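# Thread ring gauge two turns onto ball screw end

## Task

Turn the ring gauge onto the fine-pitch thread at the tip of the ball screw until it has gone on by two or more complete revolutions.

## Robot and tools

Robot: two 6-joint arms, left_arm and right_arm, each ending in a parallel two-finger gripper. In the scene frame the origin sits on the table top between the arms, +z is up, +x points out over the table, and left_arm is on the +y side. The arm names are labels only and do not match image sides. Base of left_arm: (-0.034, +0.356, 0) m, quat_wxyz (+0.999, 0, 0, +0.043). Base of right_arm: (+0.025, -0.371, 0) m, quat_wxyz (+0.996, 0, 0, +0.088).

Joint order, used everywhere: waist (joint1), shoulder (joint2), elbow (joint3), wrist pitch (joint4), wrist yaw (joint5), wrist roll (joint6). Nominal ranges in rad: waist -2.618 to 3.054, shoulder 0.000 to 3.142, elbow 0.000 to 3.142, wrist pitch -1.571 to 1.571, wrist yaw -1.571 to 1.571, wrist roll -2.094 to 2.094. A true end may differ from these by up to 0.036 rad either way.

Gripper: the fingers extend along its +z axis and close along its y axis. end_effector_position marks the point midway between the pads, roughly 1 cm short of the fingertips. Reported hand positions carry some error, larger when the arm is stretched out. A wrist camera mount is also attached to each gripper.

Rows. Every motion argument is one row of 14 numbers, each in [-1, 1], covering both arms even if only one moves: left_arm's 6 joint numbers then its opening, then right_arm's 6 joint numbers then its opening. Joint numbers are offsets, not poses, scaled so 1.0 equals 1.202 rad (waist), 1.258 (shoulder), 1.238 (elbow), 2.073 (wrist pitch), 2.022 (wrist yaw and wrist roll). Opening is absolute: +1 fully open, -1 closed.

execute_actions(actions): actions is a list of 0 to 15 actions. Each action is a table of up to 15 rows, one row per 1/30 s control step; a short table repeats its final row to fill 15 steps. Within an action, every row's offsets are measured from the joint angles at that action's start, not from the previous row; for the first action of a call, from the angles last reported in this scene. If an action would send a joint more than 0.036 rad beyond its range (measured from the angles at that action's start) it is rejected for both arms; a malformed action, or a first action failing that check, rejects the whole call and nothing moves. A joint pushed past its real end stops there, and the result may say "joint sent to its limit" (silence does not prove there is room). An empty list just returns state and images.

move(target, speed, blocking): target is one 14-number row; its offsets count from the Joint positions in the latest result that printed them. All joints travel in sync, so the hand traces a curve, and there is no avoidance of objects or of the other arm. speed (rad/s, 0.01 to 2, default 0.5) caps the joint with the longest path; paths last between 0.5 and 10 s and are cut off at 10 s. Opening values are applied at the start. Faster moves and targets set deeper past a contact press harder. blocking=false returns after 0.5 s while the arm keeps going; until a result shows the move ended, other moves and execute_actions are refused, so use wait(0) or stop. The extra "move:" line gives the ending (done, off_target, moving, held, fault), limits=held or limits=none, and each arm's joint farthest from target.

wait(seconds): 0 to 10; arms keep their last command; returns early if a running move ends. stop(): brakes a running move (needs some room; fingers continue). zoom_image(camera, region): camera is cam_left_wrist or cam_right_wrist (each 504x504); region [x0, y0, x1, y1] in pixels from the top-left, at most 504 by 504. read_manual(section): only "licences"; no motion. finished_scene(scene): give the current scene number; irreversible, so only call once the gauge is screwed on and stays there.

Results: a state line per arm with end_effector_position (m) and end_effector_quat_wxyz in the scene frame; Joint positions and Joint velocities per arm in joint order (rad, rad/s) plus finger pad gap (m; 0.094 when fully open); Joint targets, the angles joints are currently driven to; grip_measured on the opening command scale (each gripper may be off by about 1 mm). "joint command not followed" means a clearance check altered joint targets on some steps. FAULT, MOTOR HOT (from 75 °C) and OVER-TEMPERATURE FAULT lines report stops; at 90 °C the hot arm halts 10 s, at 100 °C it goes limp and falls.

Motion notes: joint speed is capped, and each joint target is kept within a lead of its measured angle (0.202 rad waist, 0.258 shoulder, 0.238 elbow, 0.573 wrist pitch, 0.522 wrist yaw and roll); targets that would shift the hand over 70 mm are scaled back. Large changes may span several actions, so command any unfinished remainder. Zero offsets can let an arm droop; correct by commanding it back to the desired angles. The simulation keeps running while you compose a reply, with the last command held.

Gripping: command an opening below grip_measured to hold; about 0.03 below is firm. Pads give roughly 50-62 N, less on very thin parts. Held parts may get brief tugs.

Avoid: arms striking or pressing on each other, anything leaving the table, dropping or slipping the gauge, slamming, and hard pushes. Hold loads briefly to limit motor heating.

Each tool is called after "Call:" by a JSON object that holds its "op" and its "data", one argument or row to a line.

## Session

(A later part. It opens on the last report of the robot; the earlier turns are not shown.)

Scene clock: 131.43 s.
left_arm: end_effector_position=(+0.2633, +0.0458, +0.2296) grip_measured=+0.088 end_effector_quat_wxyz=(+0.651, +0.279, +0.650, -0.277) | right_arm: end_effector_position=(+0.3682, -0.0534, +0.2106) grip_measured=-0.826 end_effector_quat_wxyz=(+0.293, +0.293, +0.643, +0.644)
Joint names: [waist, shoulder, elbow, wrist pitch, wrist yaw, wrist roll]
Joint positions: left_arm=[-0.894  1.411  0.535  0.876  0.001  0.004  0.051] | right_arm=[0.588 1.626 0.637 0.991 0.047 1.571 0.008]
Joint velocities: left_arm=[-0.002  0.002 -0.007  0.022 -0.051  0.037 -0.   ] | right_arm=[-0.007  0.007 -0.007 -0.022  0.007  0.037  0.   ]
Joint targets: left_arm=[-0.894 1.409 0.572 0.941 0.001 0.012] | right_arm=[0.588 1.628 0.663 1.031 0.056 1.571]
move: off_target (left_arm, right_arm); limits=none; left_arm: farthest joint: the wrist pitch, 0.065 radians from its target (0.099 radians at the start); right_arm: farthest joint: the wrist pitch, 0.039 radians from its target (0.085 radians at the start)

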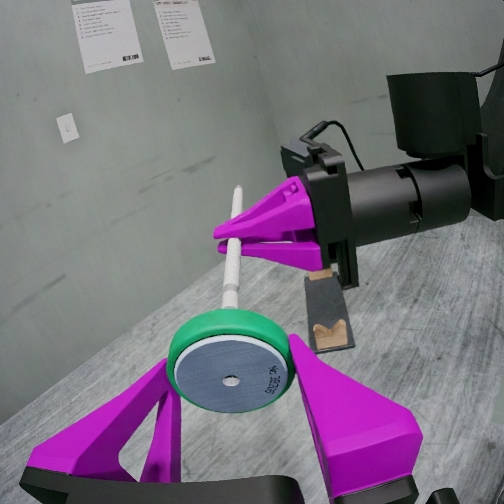

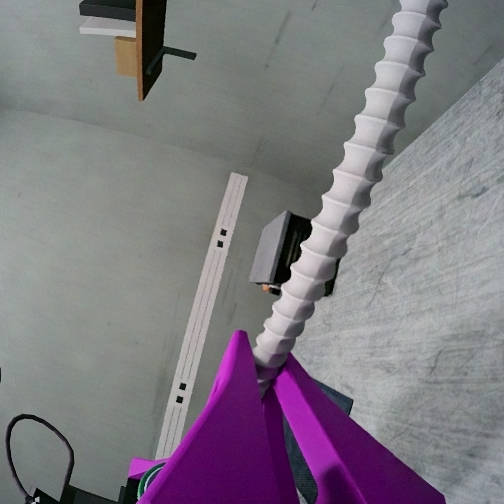

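Call:
{"op": "zoom_image", "data": {
  "camera": "cam_left_wrist",
  "region": [174,180,300,320]
}}

Call:
{"op": "execute_actions", "data": {
  "actions": [
    [[0,0,0.028,0.03,0,0.45,0,0,0,0.02,0.018,0,0,-0.9]],
    [[0,0,0.028,0.03,0,0.36,0,0,0,0.02,0.018,0,0,-0.9]],
    [[0,0,0.028,0.03,0,0.0,0,0,0,0.02,0.018,0,0,-0.9]]
  ]
}}

Call:
{"op": "zoom_image", "data": {
  "camera": "cam_left_wrist",
  "region": [174,180,300,320]
}}

Call:
{"op": "execute_actions", "data": {
  "actions": [
    [[0,0,0.028,0.03,0,-0.6,0,0,0,0.02,0.018,0,0,-0.9]],
    [[0,0,0.028,0.03,0,-0.6,0,0,0,0.02,0.018,0,0,-0.9]],
    [[0,0,0.028,0.03,0,-0.48,0,0,0,0.02,0.018,0,0,-0.9]],
    [[0,0,0.028,0.03,0,0.0,0,0,0,0.02,0.018,0,0,-0.9]]
  ]
}}

Call:
{"op": "zoom_image", "data": {
  "camera": "cam_left_wrist",
  "region": [174,180,300,320]
}}

Region (174, 180, 300, 320) of cam_left_wrist's 504x504 image, scaled by 3.600, with more detail than that image has; it fills the left 454 columns of this view, and the rest is white.

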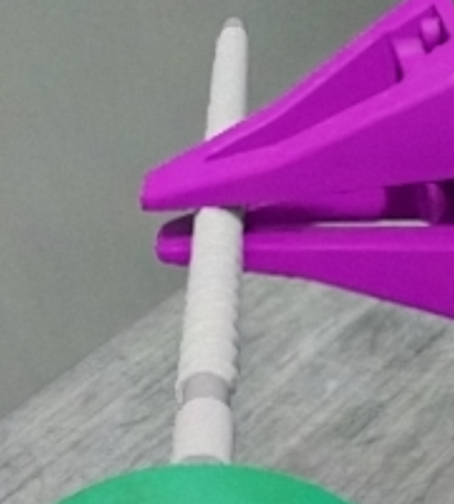

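Scene clock: 137.87 s.
left_arm: end_effector_position=(+0.2633, +0.0458, +0.2299) grip_measured=+0.088 end_effector_quat_wxyz=(+0.658, +0.655, +0.266, +0.260) | right_arm: end_effector_position=(+0.3682, -0.0534, +0.2106) grip_measured=-0.826 end_effector_quat_wxyz=(+0.293, +0.293, +0.643, +0.644)
Joint names: [waist, shoulder, elbow, wrist pitch, wrist yaw, wrist roll]
Joint positions: left_arm=[-0.894  1.411  0.535  0.877  0.001  1.561  0.051] | right_arm=[0.588 1.626 0.637 0.991 0.047 1.571 0.008]
Joint velocities: left_arm=[-0.012  0.007  0.012 -0.081  0.081  0.022 -0.   ] | right_arm=[ 0.012 -0.037  0.007 -0.007 -0.051  0.022 -0.   ]
Joint targets: left_arm=[-0.894 1.411 0.570 0.939 0.001 1.560] | right_arm=[0.588 1.626 0.661 1.028 0.047 1.571]

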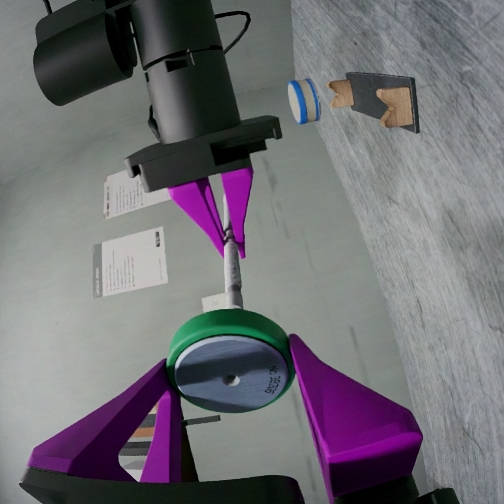

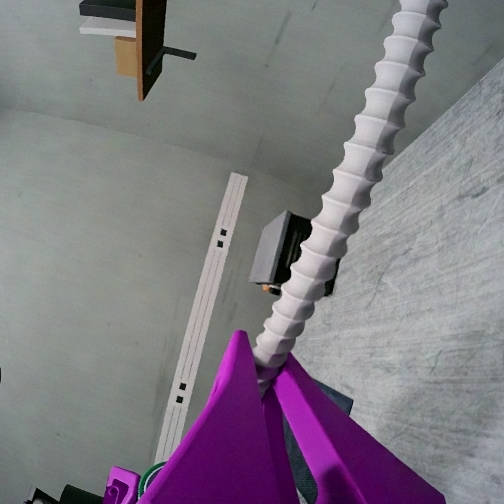

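Region (174, 180, 300, 320) of cam_left_wrist's 504x504 image, scaled by 3.600, with more detail than that image has; it fills the left 454 columns of this view, and the rest is white.

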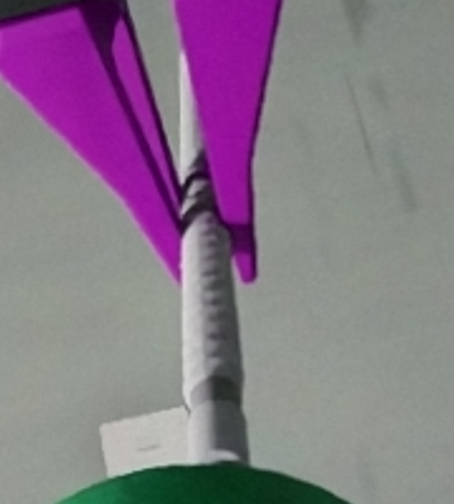

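Scene clock: 139.87 s.
left_arm: end_effector_position=(+0.2633, +0.0458, +0.2300) grip_measured=+0.089 end_effector_quat_wxyz=(+0.259, -0.268, +0.654, -0.659) | right_arm: end_effector_position=(+0.3682, -0.0534, +0.2106) grip_measured=-0.826 end_effector_quat_wxyz=(+0.293, +0.293, +0.643, +0.644)
Joint names: [waist, shoulder, elbow, wrist pitch, wrist yaw, wrist roll]
Joint positions: left_arm=[-0.894  1.411  0.535  0.877  0.001 -1.585  0.051] | right_arm=[0.588 1.626 0.637 0.991 0.047 1.571 0.008]
Joint velocities: left_arm=[ 0.002 -0.012 -0.032 -0.051 -0.007 -0.037 -0.   ] | right_arm=[-0.002 -0.007 -0.027 -0.066 -0.022 -0.007  0.001]
Joint targets: left_arm=[-0.894 1.411 0.570 0.940 0.001 -1.583] | right_arm=[0.588 1.626 0.661 1.028 0.047 1.571]

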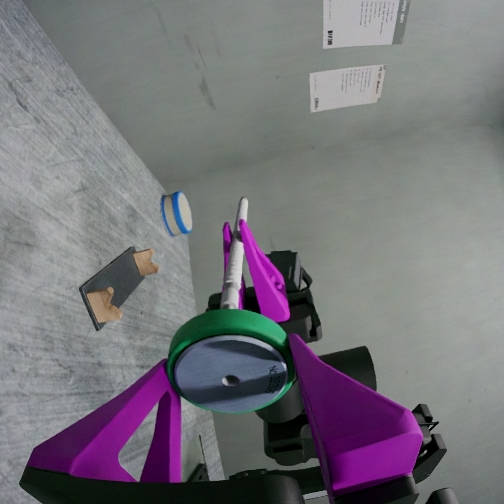

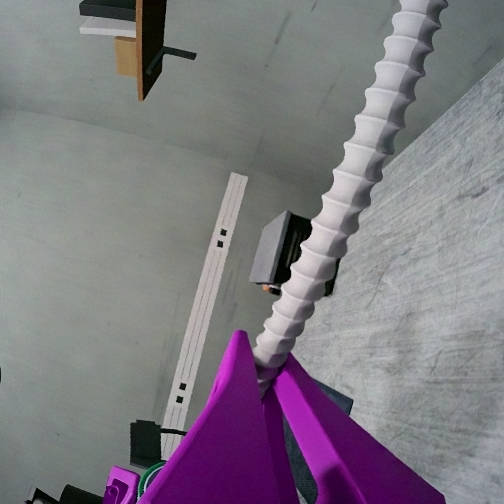

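Region (174, 180, 300, 320) of cam_left_wrist's 504x504 image, scaled by 3.600, with more detail than that image has; it fills the left 454 columns of this view, and the rest is white.

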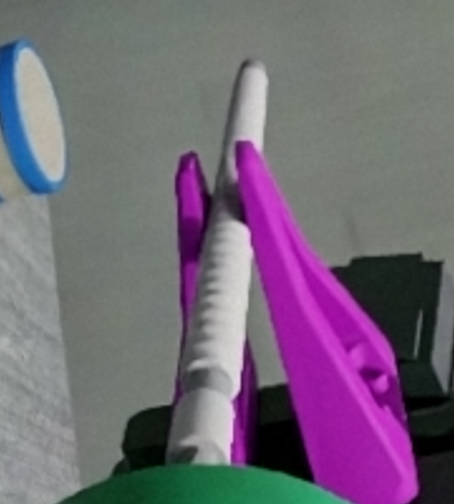

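Call:
{"op": "execute_actions", "data": {
  "actions": [
    [[0,0,0.028,0.03,0.003,0,0,0,0,0.02,0.012,-0.006,0.008,-0.9],[0,0,0.028,0.03,0.005,0,0,0,0,0.02,0.008,-0.01,0.014,-0.9],[0,0,0.028,0.03,0.007,0,0,0,0,0.02,0.004,-0.013,0.02,-0.9],[0,0,0.028,0.03,0.007,0,0,0,0,0.02,0.0,-0.016,0.025,-0.9],[0,0,0.028,0.03,0.007,0,0,0,0,0.02,-0.002,-0.019,0.03,-0.9],[0,0,0.028,0.03,0.007,0,0,0,0,0.02,-0.005,-0.022,0.036,-0.9]]
  ]
}}

Call:
{"op": "zoom_image", "data": {
  "camera": "cam_left_wrist",
  "region": [174,180,300,320]
}}

Call:
{"op": "execute_actions", "data": {
  "actions": [
    [[0,0,0.028,0.03,0,0.45,0,0,0,0.02,0.01,0,0,-0.9]],
    [[0,0,0.028,0.03,0,0.37,0,0,0,0.02,0.01,0,0,-0.9]],
    [[0,0,0.028,0.03,0,0.0,0,0,0,0.02,0.01,0,0,-0.9]]
  ]
}}

Call:
{"op": "zoom_image", "data": {
  "camera": "cam_left_wrist",
  "region": [174,180,300,320]
}}

Call:
{"op": "execute_actions", "data": {
  "actions": [
    [[0,0,0.028,0.03,0,0.45,0,0,0,0.02,0.01,0,0,-0.9]],
    [[0,0,0.028,0.03,0,0.37,0,0,0,0.02,0.01,0,0,-0.9]],
    [[0,0,0.028,0.03,0,0.0,0,0,0,0.02,0.01,0,0,-0.9]]
  ]
}}

Call:
{"op": "zoom_image", "data": {
  "camera": "cam_left_wrist",
  "region": [174,180,300,320]
}}

Scene clock: 150.53 s.
left_arm: end_effector_position=(+0.2626, +0.0452, +0.2300) grip_measured=+0.089 end_effector_quat_wxyz=(+0.257, -0.266, +0.654, -0.659) | right_arm: end_effector_position=(+0.3644, -0.0492, +0.2060) grip_measured=-0.826 end_effector_quat_wxyz=(+0.259, +0.306, +0.644, +0.651)
Joint names: [waist, shoulder, elbow, wrist pitch, wrist yaw, wrist roll]
Joint positions: left_arm=[-0.894  1.411  0.535  0.877  0.006 -1.585  0.051] | right_arm=[0.588 1.626 0.637 0.972 0.015 1.635 0.008]
Joint velocities: left_arm=[ 0.007 -0.017 -0.002  0.007 -0.051 -0.037  0.001] | right_arm=[ 0.007  0.002 -0.002 -0.007 -0.022  0.022 -0.   ]
Joint targets: left_arm=[-0.894 1.411 0.570 0.940 0.015 -1.585] | right_arm=[0.588 1.626 0.661 0.980 0.003 1.643]

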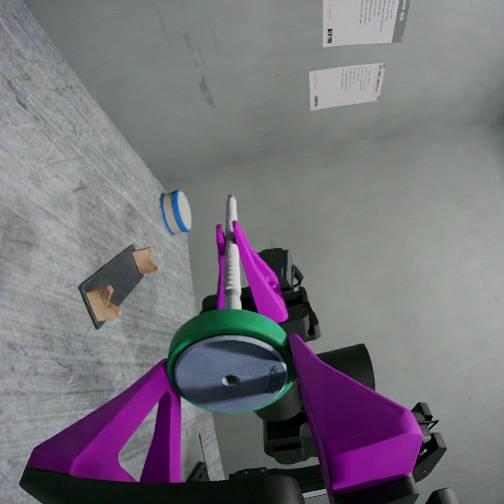

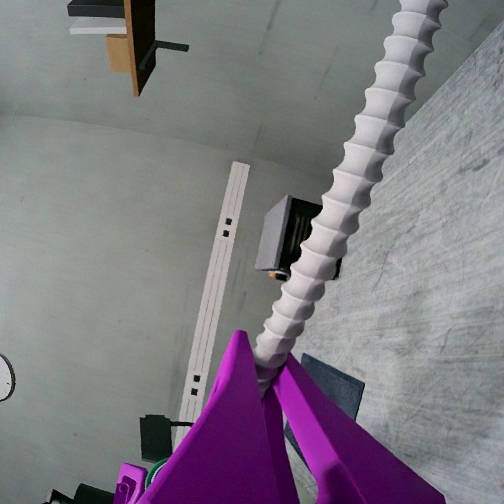

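Region (174, 180, 300, 320) of cam_left_wrist's 504x504 image, scaled by 3.600, with more detail than that image has; it fills the left 454 columns of this view, and the rest is white.

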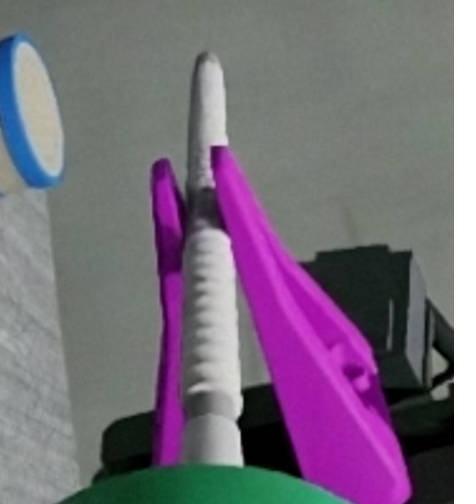

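Scene clock: 152.03 s.
left_arm: end_effector_position=(+0.2626, +0.0452, +0.2302) grip_measured=+0.089 end_effector_quat_wxyz=(+0.647, +0.272, +0.652, -0.287) | right_arm: end_effector_position=(+0.3644, -0.0492, +0.2060) grip_measured=-0.826 end_effector_quat_wxyz=(+0.259, +0.306, +0.644, +0.651)
Joint names: [waist, shoulder, elbow, wrist pitch, wrist yaw, wrist roll]
Joint positions: left_arm=[-0.894  1.411  0.535  0.878  0.006 -0.022  0.051] | right_arm=[0.588 1.626 0.637 0.972 0.015 1.635 0.008]
Joint velocities: left_arm=[ 0.002  0.002 -0.012  0.037  0.022 -0.022  0.001] | right_arm=[ 0.007  0.002  0.002 -0.051 -0.11   0.051 -0.002]
Joint targets: left_arm=[-0.894 1.411 0.570 0.940 0.006 -0.023] | right_arm=[0.588 1.626 0.661 0.993 0.015 1.635]

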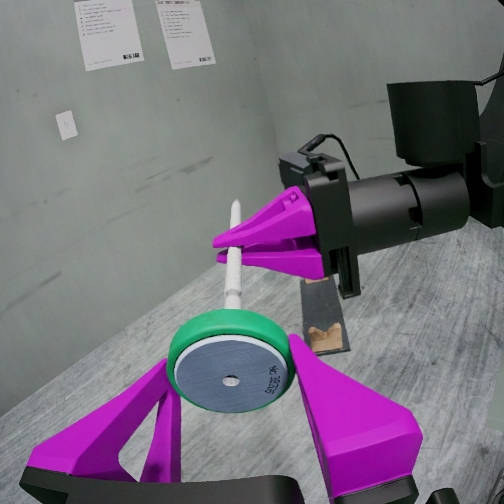

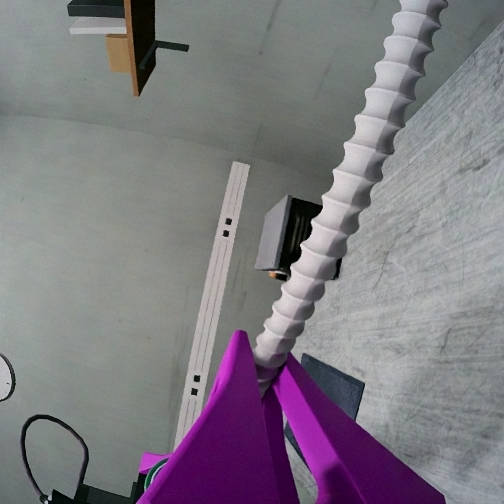

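Region (174, 180, 300, 320) of cam_left_wrist's 504x504 image, scaled by 3.600, with more detail than that image has; it fills the left 454 columns of this view, and the rest is white.

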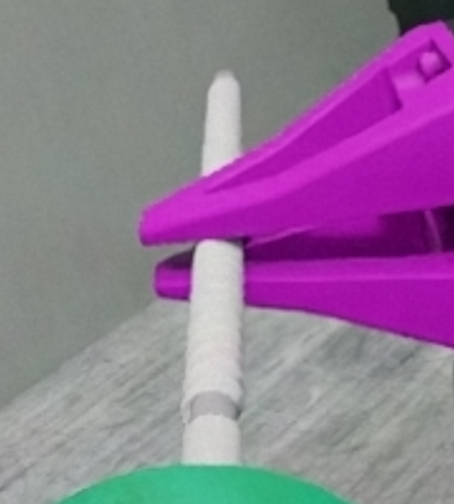

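Scene clock: 153.53 s.
left_arm: end_effector_position=(+0.2626, +0.0452, +0.2304) grip_measured=+0.089 end_effector_quat_wxyz=(+0.660, +0.654, +0.266, +0.257) | right_arm: end_effector_position=(+0.3644, -0.0492, +0.2060) grip_measured=-0.826 end_effector_quat_wxyz=(+0.259, +0.306, +0.644, +0.651)
Joint names: [waist, shoulder, elbow, wrist pitch, wrist yaw, wrist roll]
Joint positions: left_arm=[-0.894  1.411  0.535  0.879  0.006  1.555  0.051] | right_arm=[0.588 1.626 0.637 0.972 0.015 1.635 0.008]
Joint velocities: left_arm=[-0.007 -0.002 -0.002  0.007 -0.022 -0.007 -0.001] | right_arm=[-0.012 -0.007 -0.012 -0.037 -0.081  0.007 -0.001]
Joint targets: left_arm=[-0.894 1.411 0.570 0.941 0.006 1.553] | right_arm=[0.588 1.626 0.661 0.993 0.015 1.635]

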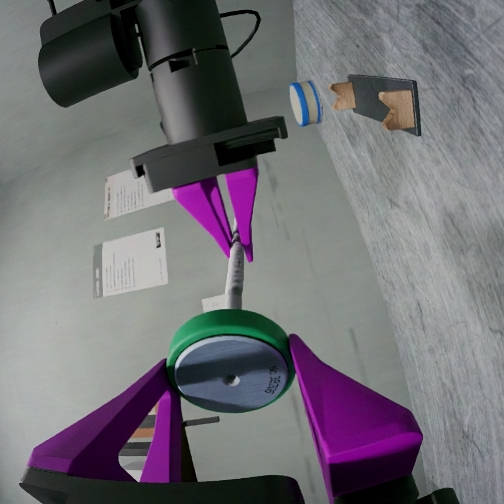

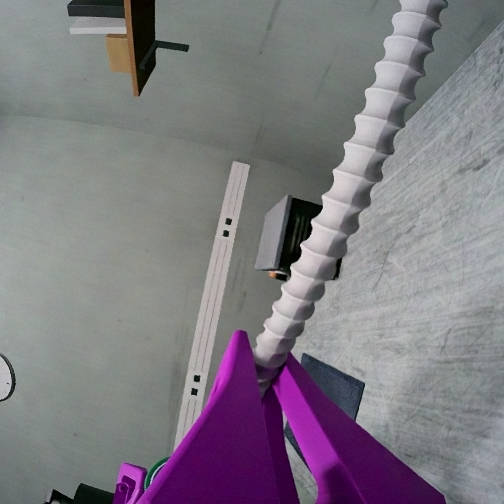

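Region (174, 180, 300, 320) of cam_left_wrist's 504x504 image, scaled by 3.600, with more detail than that image has; it fills the left 454 columns of this view, and the rest is white.

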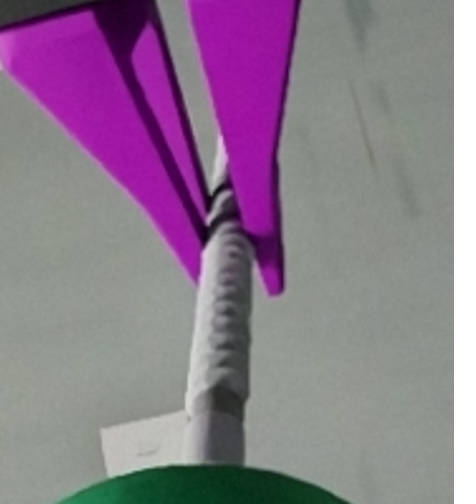

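Call:
{"op": "execute_actions", "data": {
  "actions": [
    [[0,0,0.028,0.029,0,0,0,0,0,0.02,0.013,0,-0.008,-0.9],[0,0,0.028,0.029,0,0,0,0,0,0.02,0.016,0,-0.012,-0.9],[0,0,0.028,0.029,0,0,0,0,0,0.02,0.018,0,-0.015,-0.9],[0,0,0.028,0.029,0,0,0,0,0,0.02,0.02,0,-0.018,-0.9],[0,0,0.028,0.029,0,0,0,0,0,0.02,0.0215,0,-0.02,-0.9],[0,0,0.028,0.029,0,0,0,0,0,0.02,0.0227,0,-0.022,-0.9]]
  ]
}}

Call:
{"op": "zoom_image", "data": {
  "camera": "cam_left_wrist",
  "region": [174,180,300,320]
}}

Scene clock: 158.90 s.
left_arm: end_effector_position=(+0.2626, +0.0452, +0.2304) grip_measured=+0.089 end_effector_quat_wxyz=(+0.660, +0.654, +0.266, +0.257) | right_arm: end_effector_position=(+0.3644, -0.0491, +0.2079) grip_measured=-0.826 end_effector_quat_wxyz=(+0.269, +0.297, +0.646, +0.650)
Joint names: [waist, shoulder, elbow, wrist pitch, wrist yaw, wrist roll]
Joint positions: left_arm=[-0.894  1.411  0.535  0.879  0.006  1.555  0.051] | right_arm=[0.588 1.626 0.637 0.98  0.015 1.61  0.008]
Joint velocities: left_arm=[-0.002 -0.002 -0.002 -0.007 -0.007 -0.007 -0.   ] | right_arm=[-0.017  0.022 -0.002  0.007  0.007 -0.051  0.   ]
Joint targets: left_arm=[-0.894 1.411 0.570 0.939 0.006 1.555] | right_arm=[0.588 1.626 0.661 1.020 0.015 1.591]

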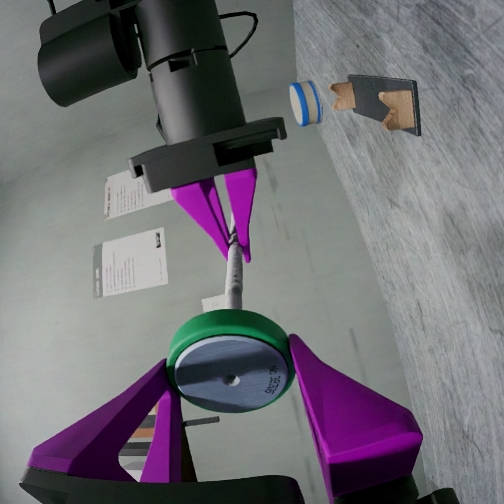

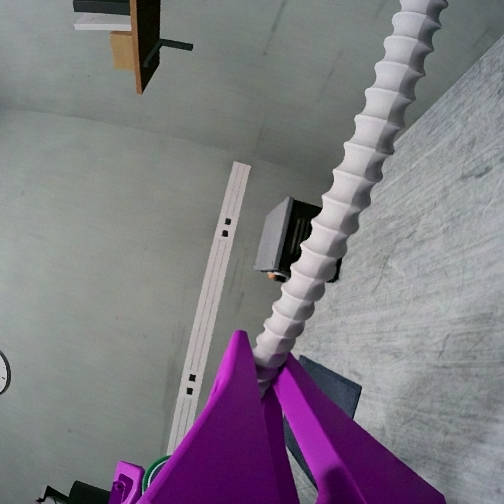

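Region (174, 180, 300, 320) of cam_left_wrist's 504x504 image, scaled by 3.600, with more detail than that image has; it fills the left 454 columns of this view, and the rest is white.

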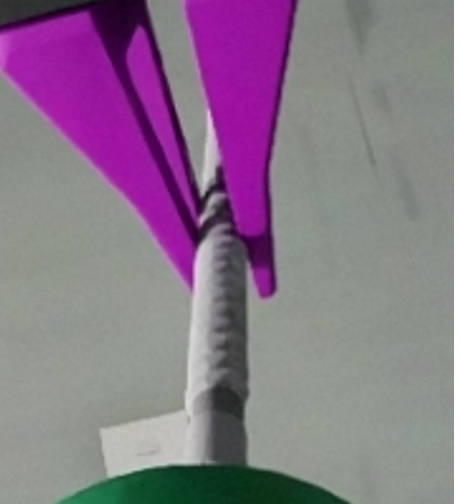

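Call:
{"op": "execute_actions", "data": {
  "actions": [
    [[0,0,0.028,0.029,0,-0.6,0,0.008,0,0.02,0.02,0.006,-0.004,-0.9],[0,0,0.028,0.029,0,-0.6,0,0.011,0,0.02,0.02,0.008,-0.004,-0.9],[0,0,0.028,0.029,0,-0.6,0,0.014,0,0.02,0.02,0.0095,-0.004,-0.9],[0,0,0.028,0.029,0,-0.6,0,0.017,0,0.02,0.02,0.011,-0.004,-0.9],[0,0,0.028,0.029,0,-0.6,0,0.019,0,0.02,0.02,0.0125,-0.004,-0.9],[0,0,0.028,0.029,0,-0.6,0,0.021,0,0.02,0.02,0.014,-0.004,-0.9],[0,0,0.028,0.029,0,-0.6,0,0.023,0,0.02,0.02,0.015,-0.004,-0.9]],
    [[0,0,0.028,0.029,0,-0.6,0,0.008,0,0.02,0.018,0.006,-0.004,-0.9],[0,0,0.028,0.029,0,-0.6,0,0.011,0,0.02,0.018,0.008,-0.004,-0.9],[0,0,0.028,0.029,0,-0.6,0,0.014,0,0.02,0.018,0.0095,-0.004,-0.9],[0,0,0.028,0.029,0,-0.6,0,0.017,0,0.02,0.018,0.011,-0.004,-0.9],[0,0,0.028,0.029,0,-0.6,0,0.019,0,0.02,0.018,0.0125,-0.004,-0.9],[0,0,0.028,0.029,0,-0.6,0,0.021,0,0.02,0.018,0.014,-0.004,-0.9],[0,0,0.028,0.029,0,-0.6,0,0.023,0,0.02,0.018,0.015,-0.004,-0.9]],
    [[0,0,0.028,0.029,0,-0.46,0,0.004,0,0.02,0.018,0.003,-0.004,-0.9]],
    [[0,0,0.028,0.029,0,0,0,0.004,0,0.02,0.018,0.003,-0.004,-0.9]]
  ]
}}

Call:
{"op": "zoom_image", "data": {
  "camera": "cam_left_wrist",
  "region": [174,180,300,320]
}}

Scene clock: 169.40 s.
left_arm: end_effector_position=(+0.2626, +0.0452, +0.2305) grip_measured=+0.089 end_effector_quat_wxyz=(+0.267, -0.256, +0.658, -0.656) | right_arm: end_effector_position=(+0.3573, -0.0421, +0.2091) grip_measured=-0.826 end_effector_quat_wxyz=(+0.271, +0.297, +0.644, +0.651)
Joint names: [waist, shoulder, elbow, wrist pitch, wrist yaw, wrist roll]
Joint positions: left_arm=[-0.894  1.411  0.535  0.879  0.006 -1.556  0.051] | right_arm=[0.626 1.626 0.637 0.985 0.058 1.609 0.008]
Joint velocities: left_arm=[ 0.002  0.002 -0.012  0.007 -0.022 -0.095 -0.001] | right_arm=[ 0.002 -0.007  0.012 -0.051  0.007 -0.051  0.   ]
Joint targets: left_arm=[-0.894 1.411 0.570 0.940 0.006 -1.554] | right_arm=[0.631 1.626 0.661 1.022 0.064 1.601]

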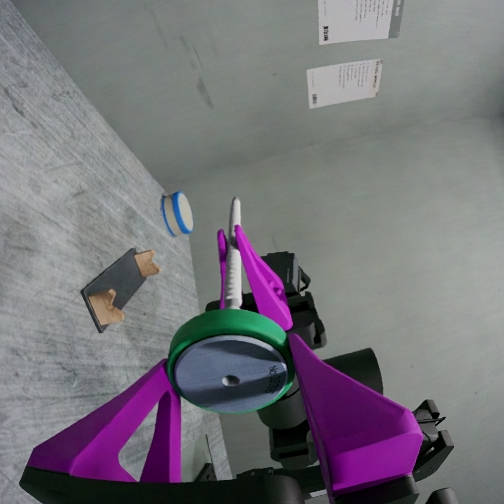

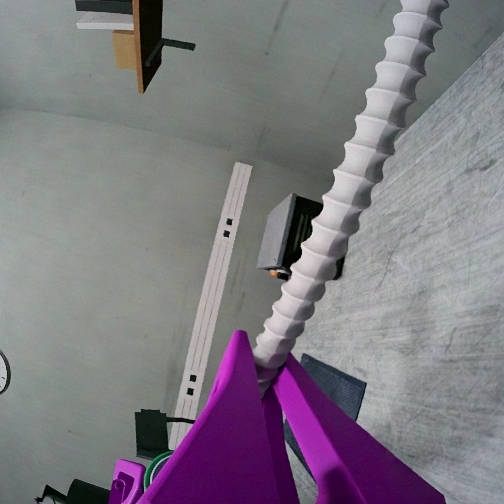

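Region (174, 180, 300, 320) of cam_left_wrist's 504x504 image, scaled by 3.600, with more detail than that image has; it fills the left 454 columns of this view, and the rest is white.

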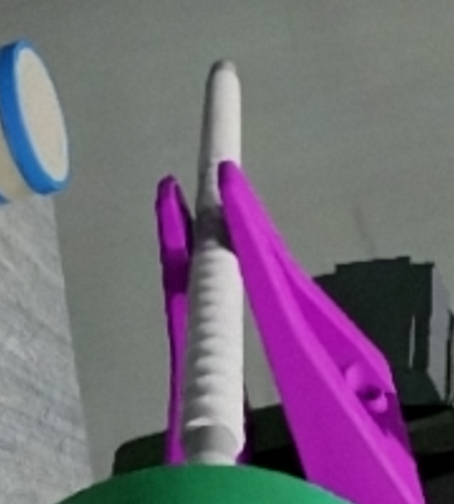

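Call:
{"op": "execute_actions", "data": {
  "actions": [
    [[0,0,0.028,0.029,0,0,0,0.008,0,0.02,0.016,0.005,-0.004,-0.9],[0,0,0.028,0.029,0,0,0,0.011,0,0.02,0.016,0.007,-0.004,-0.9],[0,0,0.028,0.029,0,0,0,0.014,0,0.02,0.016,0.008,-0.004,-0.9],[0,0,0.028,0.029,0,0,0,0.017,0,0.02,0.016,0.009,-0.004,-0.9],[0,0,0.028,0.029,0,0,0,0.019,0,0.02,0.016,0.010,-0.004,-0.9],[0,0,0.028,0.029,0,0,0,0.021,0,0.02,0.016,0.0115,-0.004,-0.9],[0,0,0.028,0.029,0,0,0,0.023,0,0.02,0.016,0.013,-0.004,-0.9]],
    [[0,0,0.028,0.029,0,0,0,0.008,0,0.02,0.016,0.006,-0.004,-0.9],[0,0,0.028,0.029,0,0,0,0.010,0,0.02,0.016,0.007,-0.004,-0.9],[0,0,0.028,0.029,0,0,0,0.012,0,0.02,0.016,0.008,-0.004,-0.9],[0,0,0.028,0.029,0,0,0,0.014,0,0.02,0.016,0.009,-0.004,-0.9],[0,0,0.028,0.029,0,0,0,0.016,0,0.02,0.016,0.010,-0.004,-0.9],[0,0,0.028,0.029,0,0,0,0.018,0,0.02,0.016,0.011,-0.004,-0.9],[0,0,0.028,0.029,0,0,0,0.019,0,0.02,0.016,0.012,-0.004,-0.9],[0,0,0.028,0.029,0,0,0,0.020,0,0.02,0.016,0.013,-0.004,-0.9],[0,0,0.028,0.029,0,0,0,0.021,0,0.02,0.016,0.0135,-0.004,-0.9],[0,0,0.028,0.029,0,0,0,0.022,0,0.02,0.016,0.014,-0.004,-0.9],[0,0,0.028,0.029,0,0,0,0.023,0,0.02,0.016,0.0145,-0.004,-0.9]]
  ]
}}

Call:
{"op": "zoom_image", "data": {
  "camera": "cam_left_wrist",
  "region": [154,240,314,420]
}}

Scene clock: 176.13 s.
left_arm: end_effector_position=(+0.2629, +0.0455, +0.2305) grip_measured=+0.089 end_effector_quat_wxyz=(+0.268, -0.257, +0.657, -0.656) | right_arm: end_effector_position=(+0.3552, -0.0407, +0.2091) grip_measured=-0.826 end_effector_quat_wxyz=(+0.281, +0.306, +0.639, +0.647)
Joint names: [waist, shoulder, elbow, wrist pitch, wrist yaw, wrist roll]
Joint positions: left_arm=[-0.894  1.411  0.535  0.879  0.003 -1.556  0.051] | right_arm=[0.652 1.626 0.637 0.985 0.112 1.609 0.008]
Joint velocities: left_arm=[-0.002 -0.012 -0.022 -0.051  0.007  0.066 -0.001] | right_arm=[ 0.012 -0.022  0.002 -0.022  0.037 -0.037  0.   ]
Joint targets: left_arm=[-0.894 1.411 0.570 0.940 0.006 -1.556] | right_arm=[0.668 1.626 0.661 1.018 0.112 1.601]

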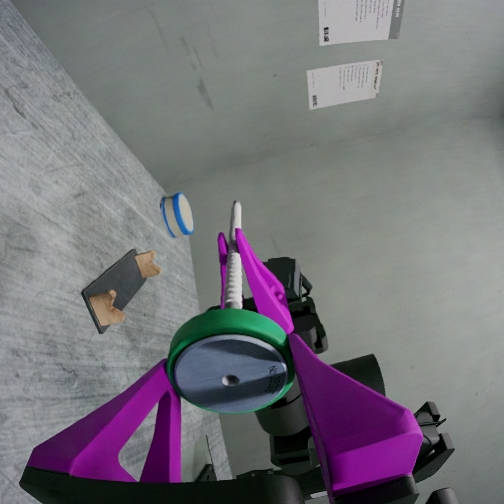

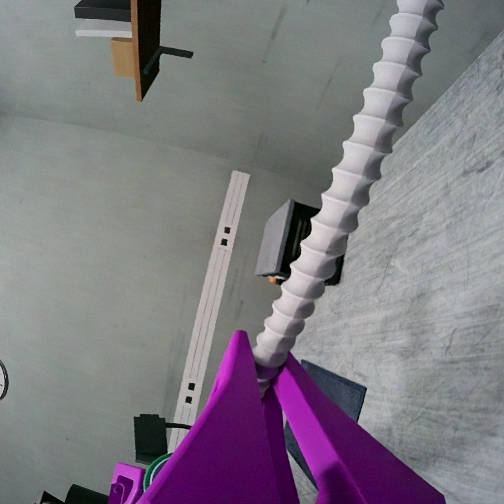

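Region (154, 240, 314, 420) of cam_left_wrist's 504x504 image, scaled by 2.800, with more detail than that image has.

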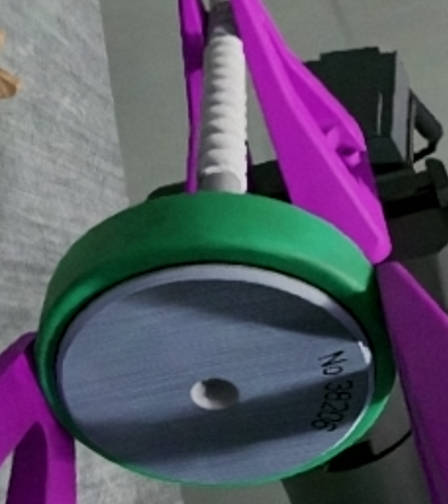

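Call:
{"op": "execute_actions", "data": {
  "actions": [
    [[0,0,0.028,0.029,0,0,0,-0.008,0,0.02,0.016,0,-0.004,-0.9],[0,0,0.028,0.029,0,0,0,-0.013,0,0.02,0.016,0,-0.004,-0.9],[0,0,0.028,0.029,0,0,0,-0.018,0,0.02,0.016,0,-0.004,-0.9],[0,0,0.028,0.029,0,0,0,-0.023,0,0.02,0.016,0,-0.004,-0.9],[0,0,0.028,0.029,0,0,0,-0.023,0,0.02,0.016,0,-0.004,-0.9],[0,0,0.028,0.029,0,0,0,-0.023,0,0.02,0.016,-0.008,-0.004,-0.9],[0,0,0.028,0.029,0,0,0,-0.023,0,0.02,0.016,-0.013,-0.004,-0.9],[0,0,0.028,0.029,0,0.05,0,-0.023,0,0.02,0.016,-0.018,-0.004,-0.9],[0,0,0.028,0.029,0,0.1,0,-0.023,0,0.02,0.016,-0.022,-0.004,-0.9],[0,0,0.028,0.029,0,0.15,0,-0.023,0,0.02,0.016,-0.026,-0.004,-0.9],[0,0,0.028,0.029,0.006,0.2,0,-0.023,0,0.02,0.016,-0.031,-0.004,-0.9]],
    [[0,0,0.028,0.029,0,0.6,0,0,0,0.02,0.016,0,-0.004,-0.9]],
    [[0,0,0.028,0.029,0,0.03,0,0,0,0.02,0.016,0,-0.004,-0.9]]
  ]
}}

Call:
{"op": "zoom_image", "data": {
  "camera": "cam_left_wrist",
  "region": [174,180,300,320]
}}

Scene clock: 196.20 s.
left_arm: end_effector_position=(+0.2626, +0.0452, +0.2305) grip_measured=+0.089 end_effector_quat_wxyz=(+0.636, +0.247, +0.661, -0.312) | right_arm: end_effector_position=(+0.3561, -0.0409, +0.2091) grip_measured=-0.826 end_effector_quat_wxyz=(+0.272, +0.298, +0.643, +0.651)
Joint names: [waist, shoulder, elbow, wrist pitch, wrist yaw, wrist roll]
Joint positions: left_arm=[-0.894  1.411  0.535  0.879  0.006 -0.098  0.051] | right_arm=[0.633 1.626 0.637 0.985 0.066 1.609 0.008]
Joint velocities: left_arm=[ 0.002 -0.017  0.002  0.037 -0.022  0.066  0.001] | right_arm=[-0.002  0.012 -0.002 -0.095  0.007  0.007 -0.   ]
Joint targets: left_arm=[-0.894 1.411 0.570 0.940 0.006 -0.088] | right_arm=[0.633 1.626 0.661 1.018 0.066 1.601]

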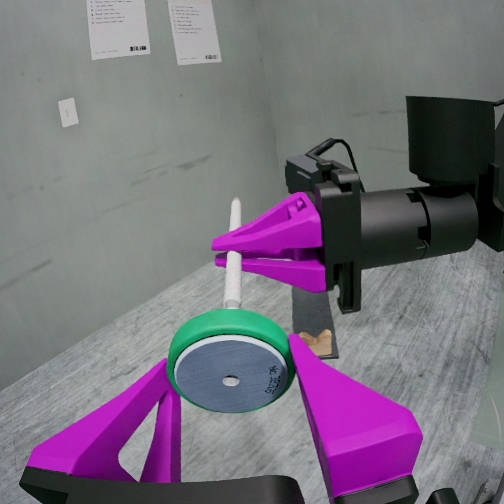

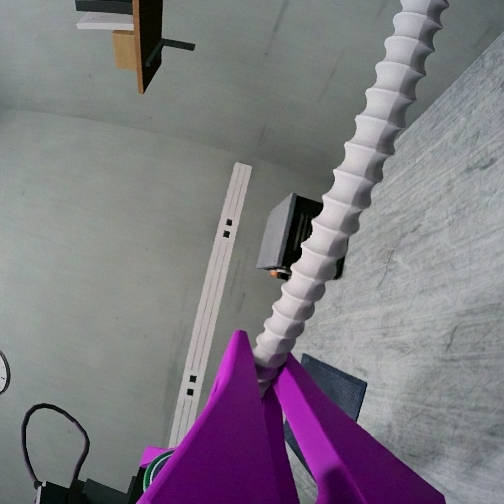

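Region (174, 180, 300, 320) of cam_left_wrist's 504x504 image, scaled by 3.600, with more detail than that image has; it fills the left 454 columns of this view, and the rest is white.

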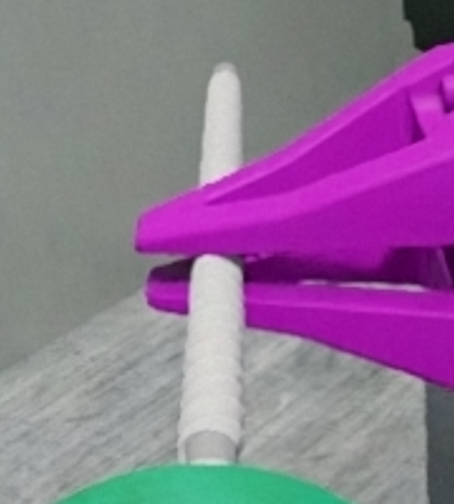

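Call:
{"op": "execute_actions", "data": {
  "actions": [
    [[0,0,0.028,0.029,-0.004,0,0,0,0,0.02,0.016,0,-0.004,-0.9],[0,0,0.028,0.029,-0.006,0,0,0,0,0.02,0.016,0,-0.004,-0.9],[0,0,0.028,0.029,-0.008,0,0,0,0,0.02,0.016,0,-0.004,-0.9],[0,0,0.028,0.029,-0.008,0,0,0,0,0.02,0.016,0,-0.004,-0.9],[0,0,0.028,0.029,-0.008,0,0,0,0,0.02,0.016,0,-0.004,-0.9],[0,0,0.028,0.029,-0.008,0,0,0,0,0.02,0.016,0,-0.004,-0.9],[0,0,0.028,0.029,-0.008,0,0,0,0,0.02,0.016,0,-0.004,-0.9],[0,0,0.028,0.029,-0.008,0,0,0.006,0,0.02,0.016,-0.005,-0.004,-0.9],[0,0,0.028,0.029,-0.008,0,0,0.009,0,0.02,0.016,-0.005,-0.004,-0.9],[0,0,0.028,0.029,-0.008,0,0,0.012,0,0.02,0.016,-0.005,-0.004,-0.9],[0,0,0.028,0.029,-0.008,0,0,0.014,0,0.02,0.016,-0.005,-0.004,-0.9]]
  ]
}}

Call:
{"op": "zoom_image", "data": {
  "camera": "cam_left_wrist",
  "region": [174,180,300,320]
}}

Scene clock: 203.67 s.
left_arm: end_effector_position=(+0.2628, +0.0454, +0.2305) grip_measured=+0.089 end_effector_quat_wxyz=(+0.637, +0.247, +0.661, -0.311) | right_arm: end_effector_position=(+0.3555, -0.0404, +0.2091) grip_measured=-0.826 end_effector_quat_wxyz=(+0.272, +0.297, +0.643, +0.651)
Joint names: [waist, shoulder, elbow, wrist pitch, wrist yaw, wrist roll]
Joint positions: left_arm=[-0.894  1.411  0.535  0.879  0.004 -0.096  0.051] | right_arm=[0.635 1.626 0.637 0.985 0.068 1.609 0.008]
Joint velocities: left_arm=[-0.002 -0.017 -0.007 -0.081 -0.095 -0.066 -0.   ] | right_arm=[-0.012 -0.002  0.007  0.051  0.095  0.037  0.001]
Joint targets: left_arm=[-0.894 1.411 0.570 0.940 -0.011 -0.098] | right_arm=[0.649 1.626 0.661 1.018 0.057 1.601]

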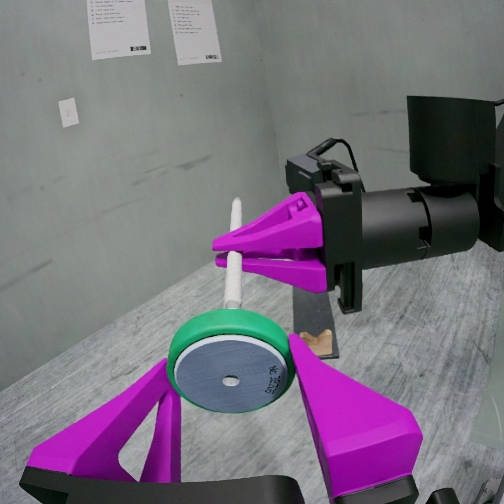

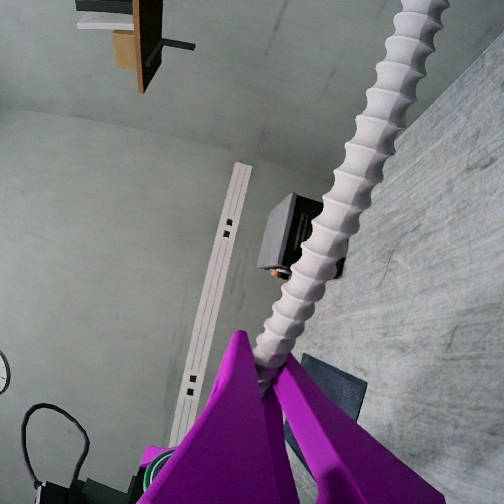

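Region (174, 180, 300, 320) of cam_left_wrist's 504x504 image, scaled by 3.600, with more detail than that image has; it fills the left 454 columns of this view, and the rest is white.

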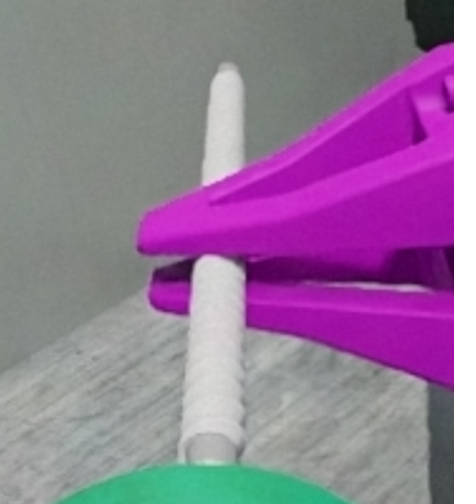

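Call:
{"op": "execute_actions", "data": {
  "actions": [
    [[0,0,0.028,0.029,0,0.05,0,0.014,0,0.02,0.016,-0.012,-0.004,-0.9],[0,0,0.028,0.029,0,0.1,0,0.016,0,0.02,0.016,-0.018,-0.004,-0.9],[0,0,0.028,0.029,0,0.15,0,0.018,0,0.02,0.016,-0.024,-0.004,-0.9],[0,0,0.028,0.029,0,0.2,0,0.02,0,0.02,0.016,-0.03,-0.004,-0.9],[0,0,0.028,0.029,0,0.25,0,0.02,0,0.02,0.016,-0.03,-0.004,-0.9],[0,0,0.028,0.029,0,0.3,0,0.02,0,0.02,0.016,-0.03,-0.004,-0.9],[0,0,0.028,0.029,0,0.35,0,0.02,0,0.02,0.016,-0.03,-0.004,-0.9]],
    [[0,0,0.028,0.029,0,0.4,0,0.02,0,0.02,0.016,-0.03,-0.004,-0.9]],
    [[0,0,0.028,0.029,0,0.32,0,0.02,0,0.02,0.016,-0.03,-0.004,-0.9]]
  ]
}}

Call:
{"op": "zoom_image", "data": {
  "camera": "cam_left_wrist",
  "region": [200,260,260,320]
}}

Scene clock: 208.97 s.
left_arm: end_effector_position=(+0.2627, +0.0453, +0.2305) grip_measured=+0.089 end_effector_quat_wxyz=(+0.599, +0.692, +0.137, +0.378) | right_arm: end_effector_position=(+0.3549, -0.0398, +0.2091) grip_measured=-0.826 end_effector_quat_wxyz=(+0.271, +0.297, +0.644, +0.651)
Joint names: [waist, shoulder, elbow, wrist pitch, wrist yaw, wrist roll]
Joint positions: left_arm=[-0.894  1.411  0.535  0.879  0.005  1.938  0.051] | right_arm=[0.636 1.626 0.637 0.985 0.066 1.609 0.008]
Joint velocities: left_arm=[ 0.007 -0.007  0.012  0.051  0.022  0.11  -0.   ] | right_arm=[ 0.017  0.007 -0.012 -0.037  0.037 -0.007 -0.   ]
Joint targets: left_arm=[-0.894 1.411 0.570 0.940 0.005 1.967] | right_arm=[0.660 1.626 0.661 1.018 0.006 1.601]

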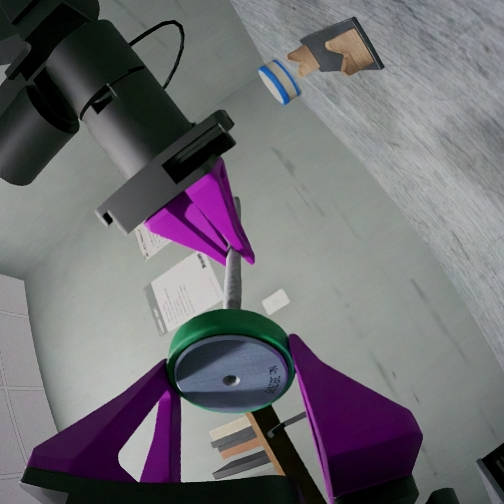

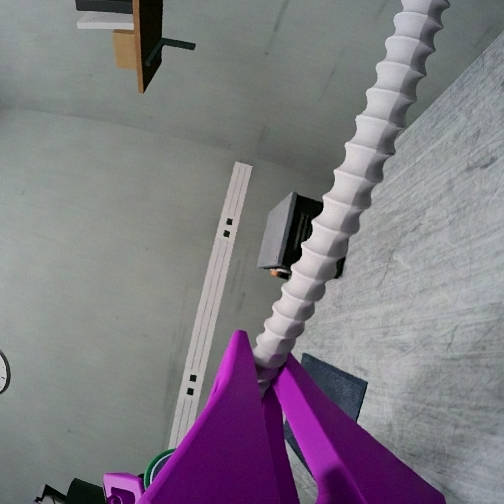

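Region (200, 260, 260, 320) of cam_left_wrist's 504x504 image, scaled by 8.400, with more detail than that image has.

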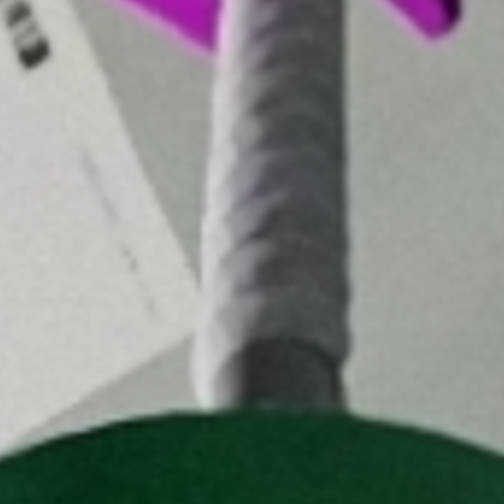

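Call:
{"op": "zoom_image", "data": {
  "camera": "cam_left_wrist",
  "region": [210,360,250,400]
}}

Call:
{"op": "zoom_image", "data": {
  "camera": "cam_right_wrist",
  "region": [100,400,300,504]
}}

Region (210, 360, 250, 400) of cam_left_wrist's 504x504 image, scaled by 12.600, with more detail than that image has.

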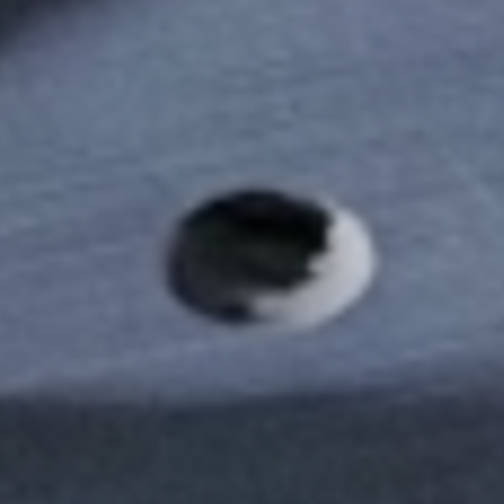

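Region (100, 400, 300, 504) of cam_right_wrist's 504x504 image, scaled by 2.520, with more detail than that image has; it fills the top 262 rows of this view, and the rest is white.

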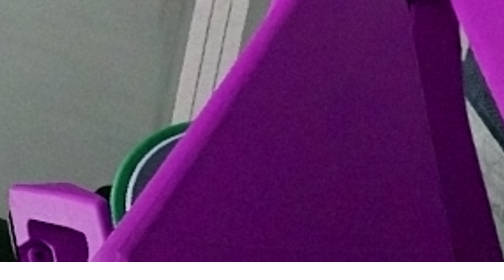

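Call:
{"op": "execute_actions", "data": {
  "actions": [
    [[0,0,0.028,0.029,0,0,0,0,0,0.02,0.016,0,-0.004,-0.9],[0,0,0.028,0.029,0,0,0,-0.004,0,0.02,0.016,0.003,-0.004,-0.9],[0,0,0.028,0.029,0,0,0,-0.004,0,0.02,0.016,0.003,-0.004,-0.9],[0,0,0.028,0.029,0,0,0,-0.004,0,0.02,0.016,0.003,-0.004,-0.9],[0,0,0.028,0.029,-0.005,0,0,-0.004,0,0.02,0.016,0.003,-0.004,-0.9],[0,0,0.028,0.029,-0.008,0,0,-0.004,0,0.02,0.016,0.003,-0.004,-0.9],[0,0,0.028,0.029,-0.011,0,0,-0.004,0,0.02,0.016,0.003,-0.004,-0.9],[0,0,0.028,0.029,-0.014,0,0,-0.004,0,0.02,0.016,0.003,-0.004,-0.9]]
  ]
}}

Scene clock: 216.03 s.
left_arm: end_effector_position=(+0.2635, +0.0460, +0.2305) grip_measured=+0.089 end_effector_quat_wxyz=(+0.595, +0.693, +0.134, +0.384) | right_arm: end_effector_position=(+0.3555, -0.0404, +0.2091) grip_measured=-0.826 end_effector_quat_wxyz=(+0.272, +0.298, +0.643, +0.651)
Joint names: [waist, shoulder, elbow, wrist pitch, wrist yaw, wrist roll]
Joint positions: left_arm=[-0.894  1.411  0.535  0.879 -0.001  1.952  0.051] | right_arm=[0.636 1.626 0.637 0.985 0.07  1.609 0.008]
Joint velocities: left_arm=[ 0.002  0.022  0.027  0.007 -0.037  0.007 -0.   ] | right_arm=[ 0.002 -0.007 -0.002  0.022 -0.007 -0.007  0.001]
Joint targets: left_arm=[-0.894 1.411 0.570 0.940 -0.023 1.938] | right_arm=[0.631 1.626 0.661 1.018 0.073 1.601]

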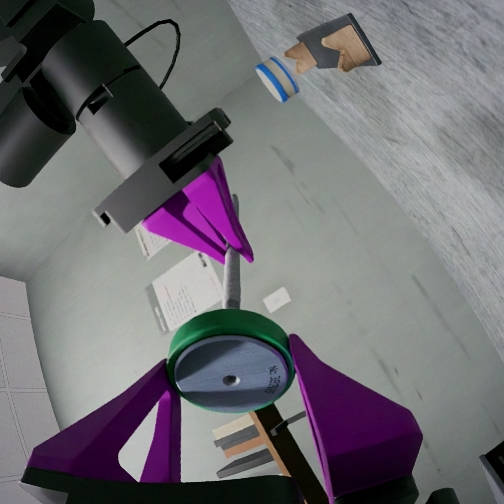

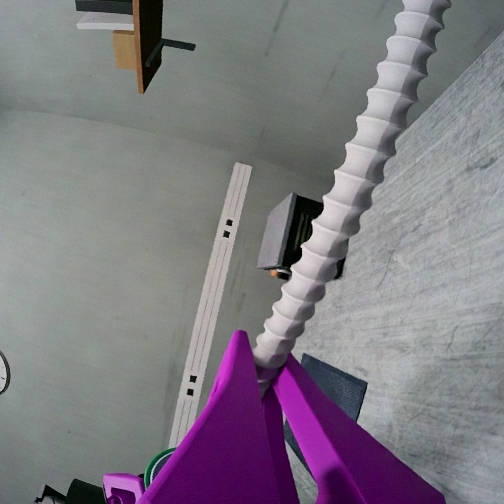

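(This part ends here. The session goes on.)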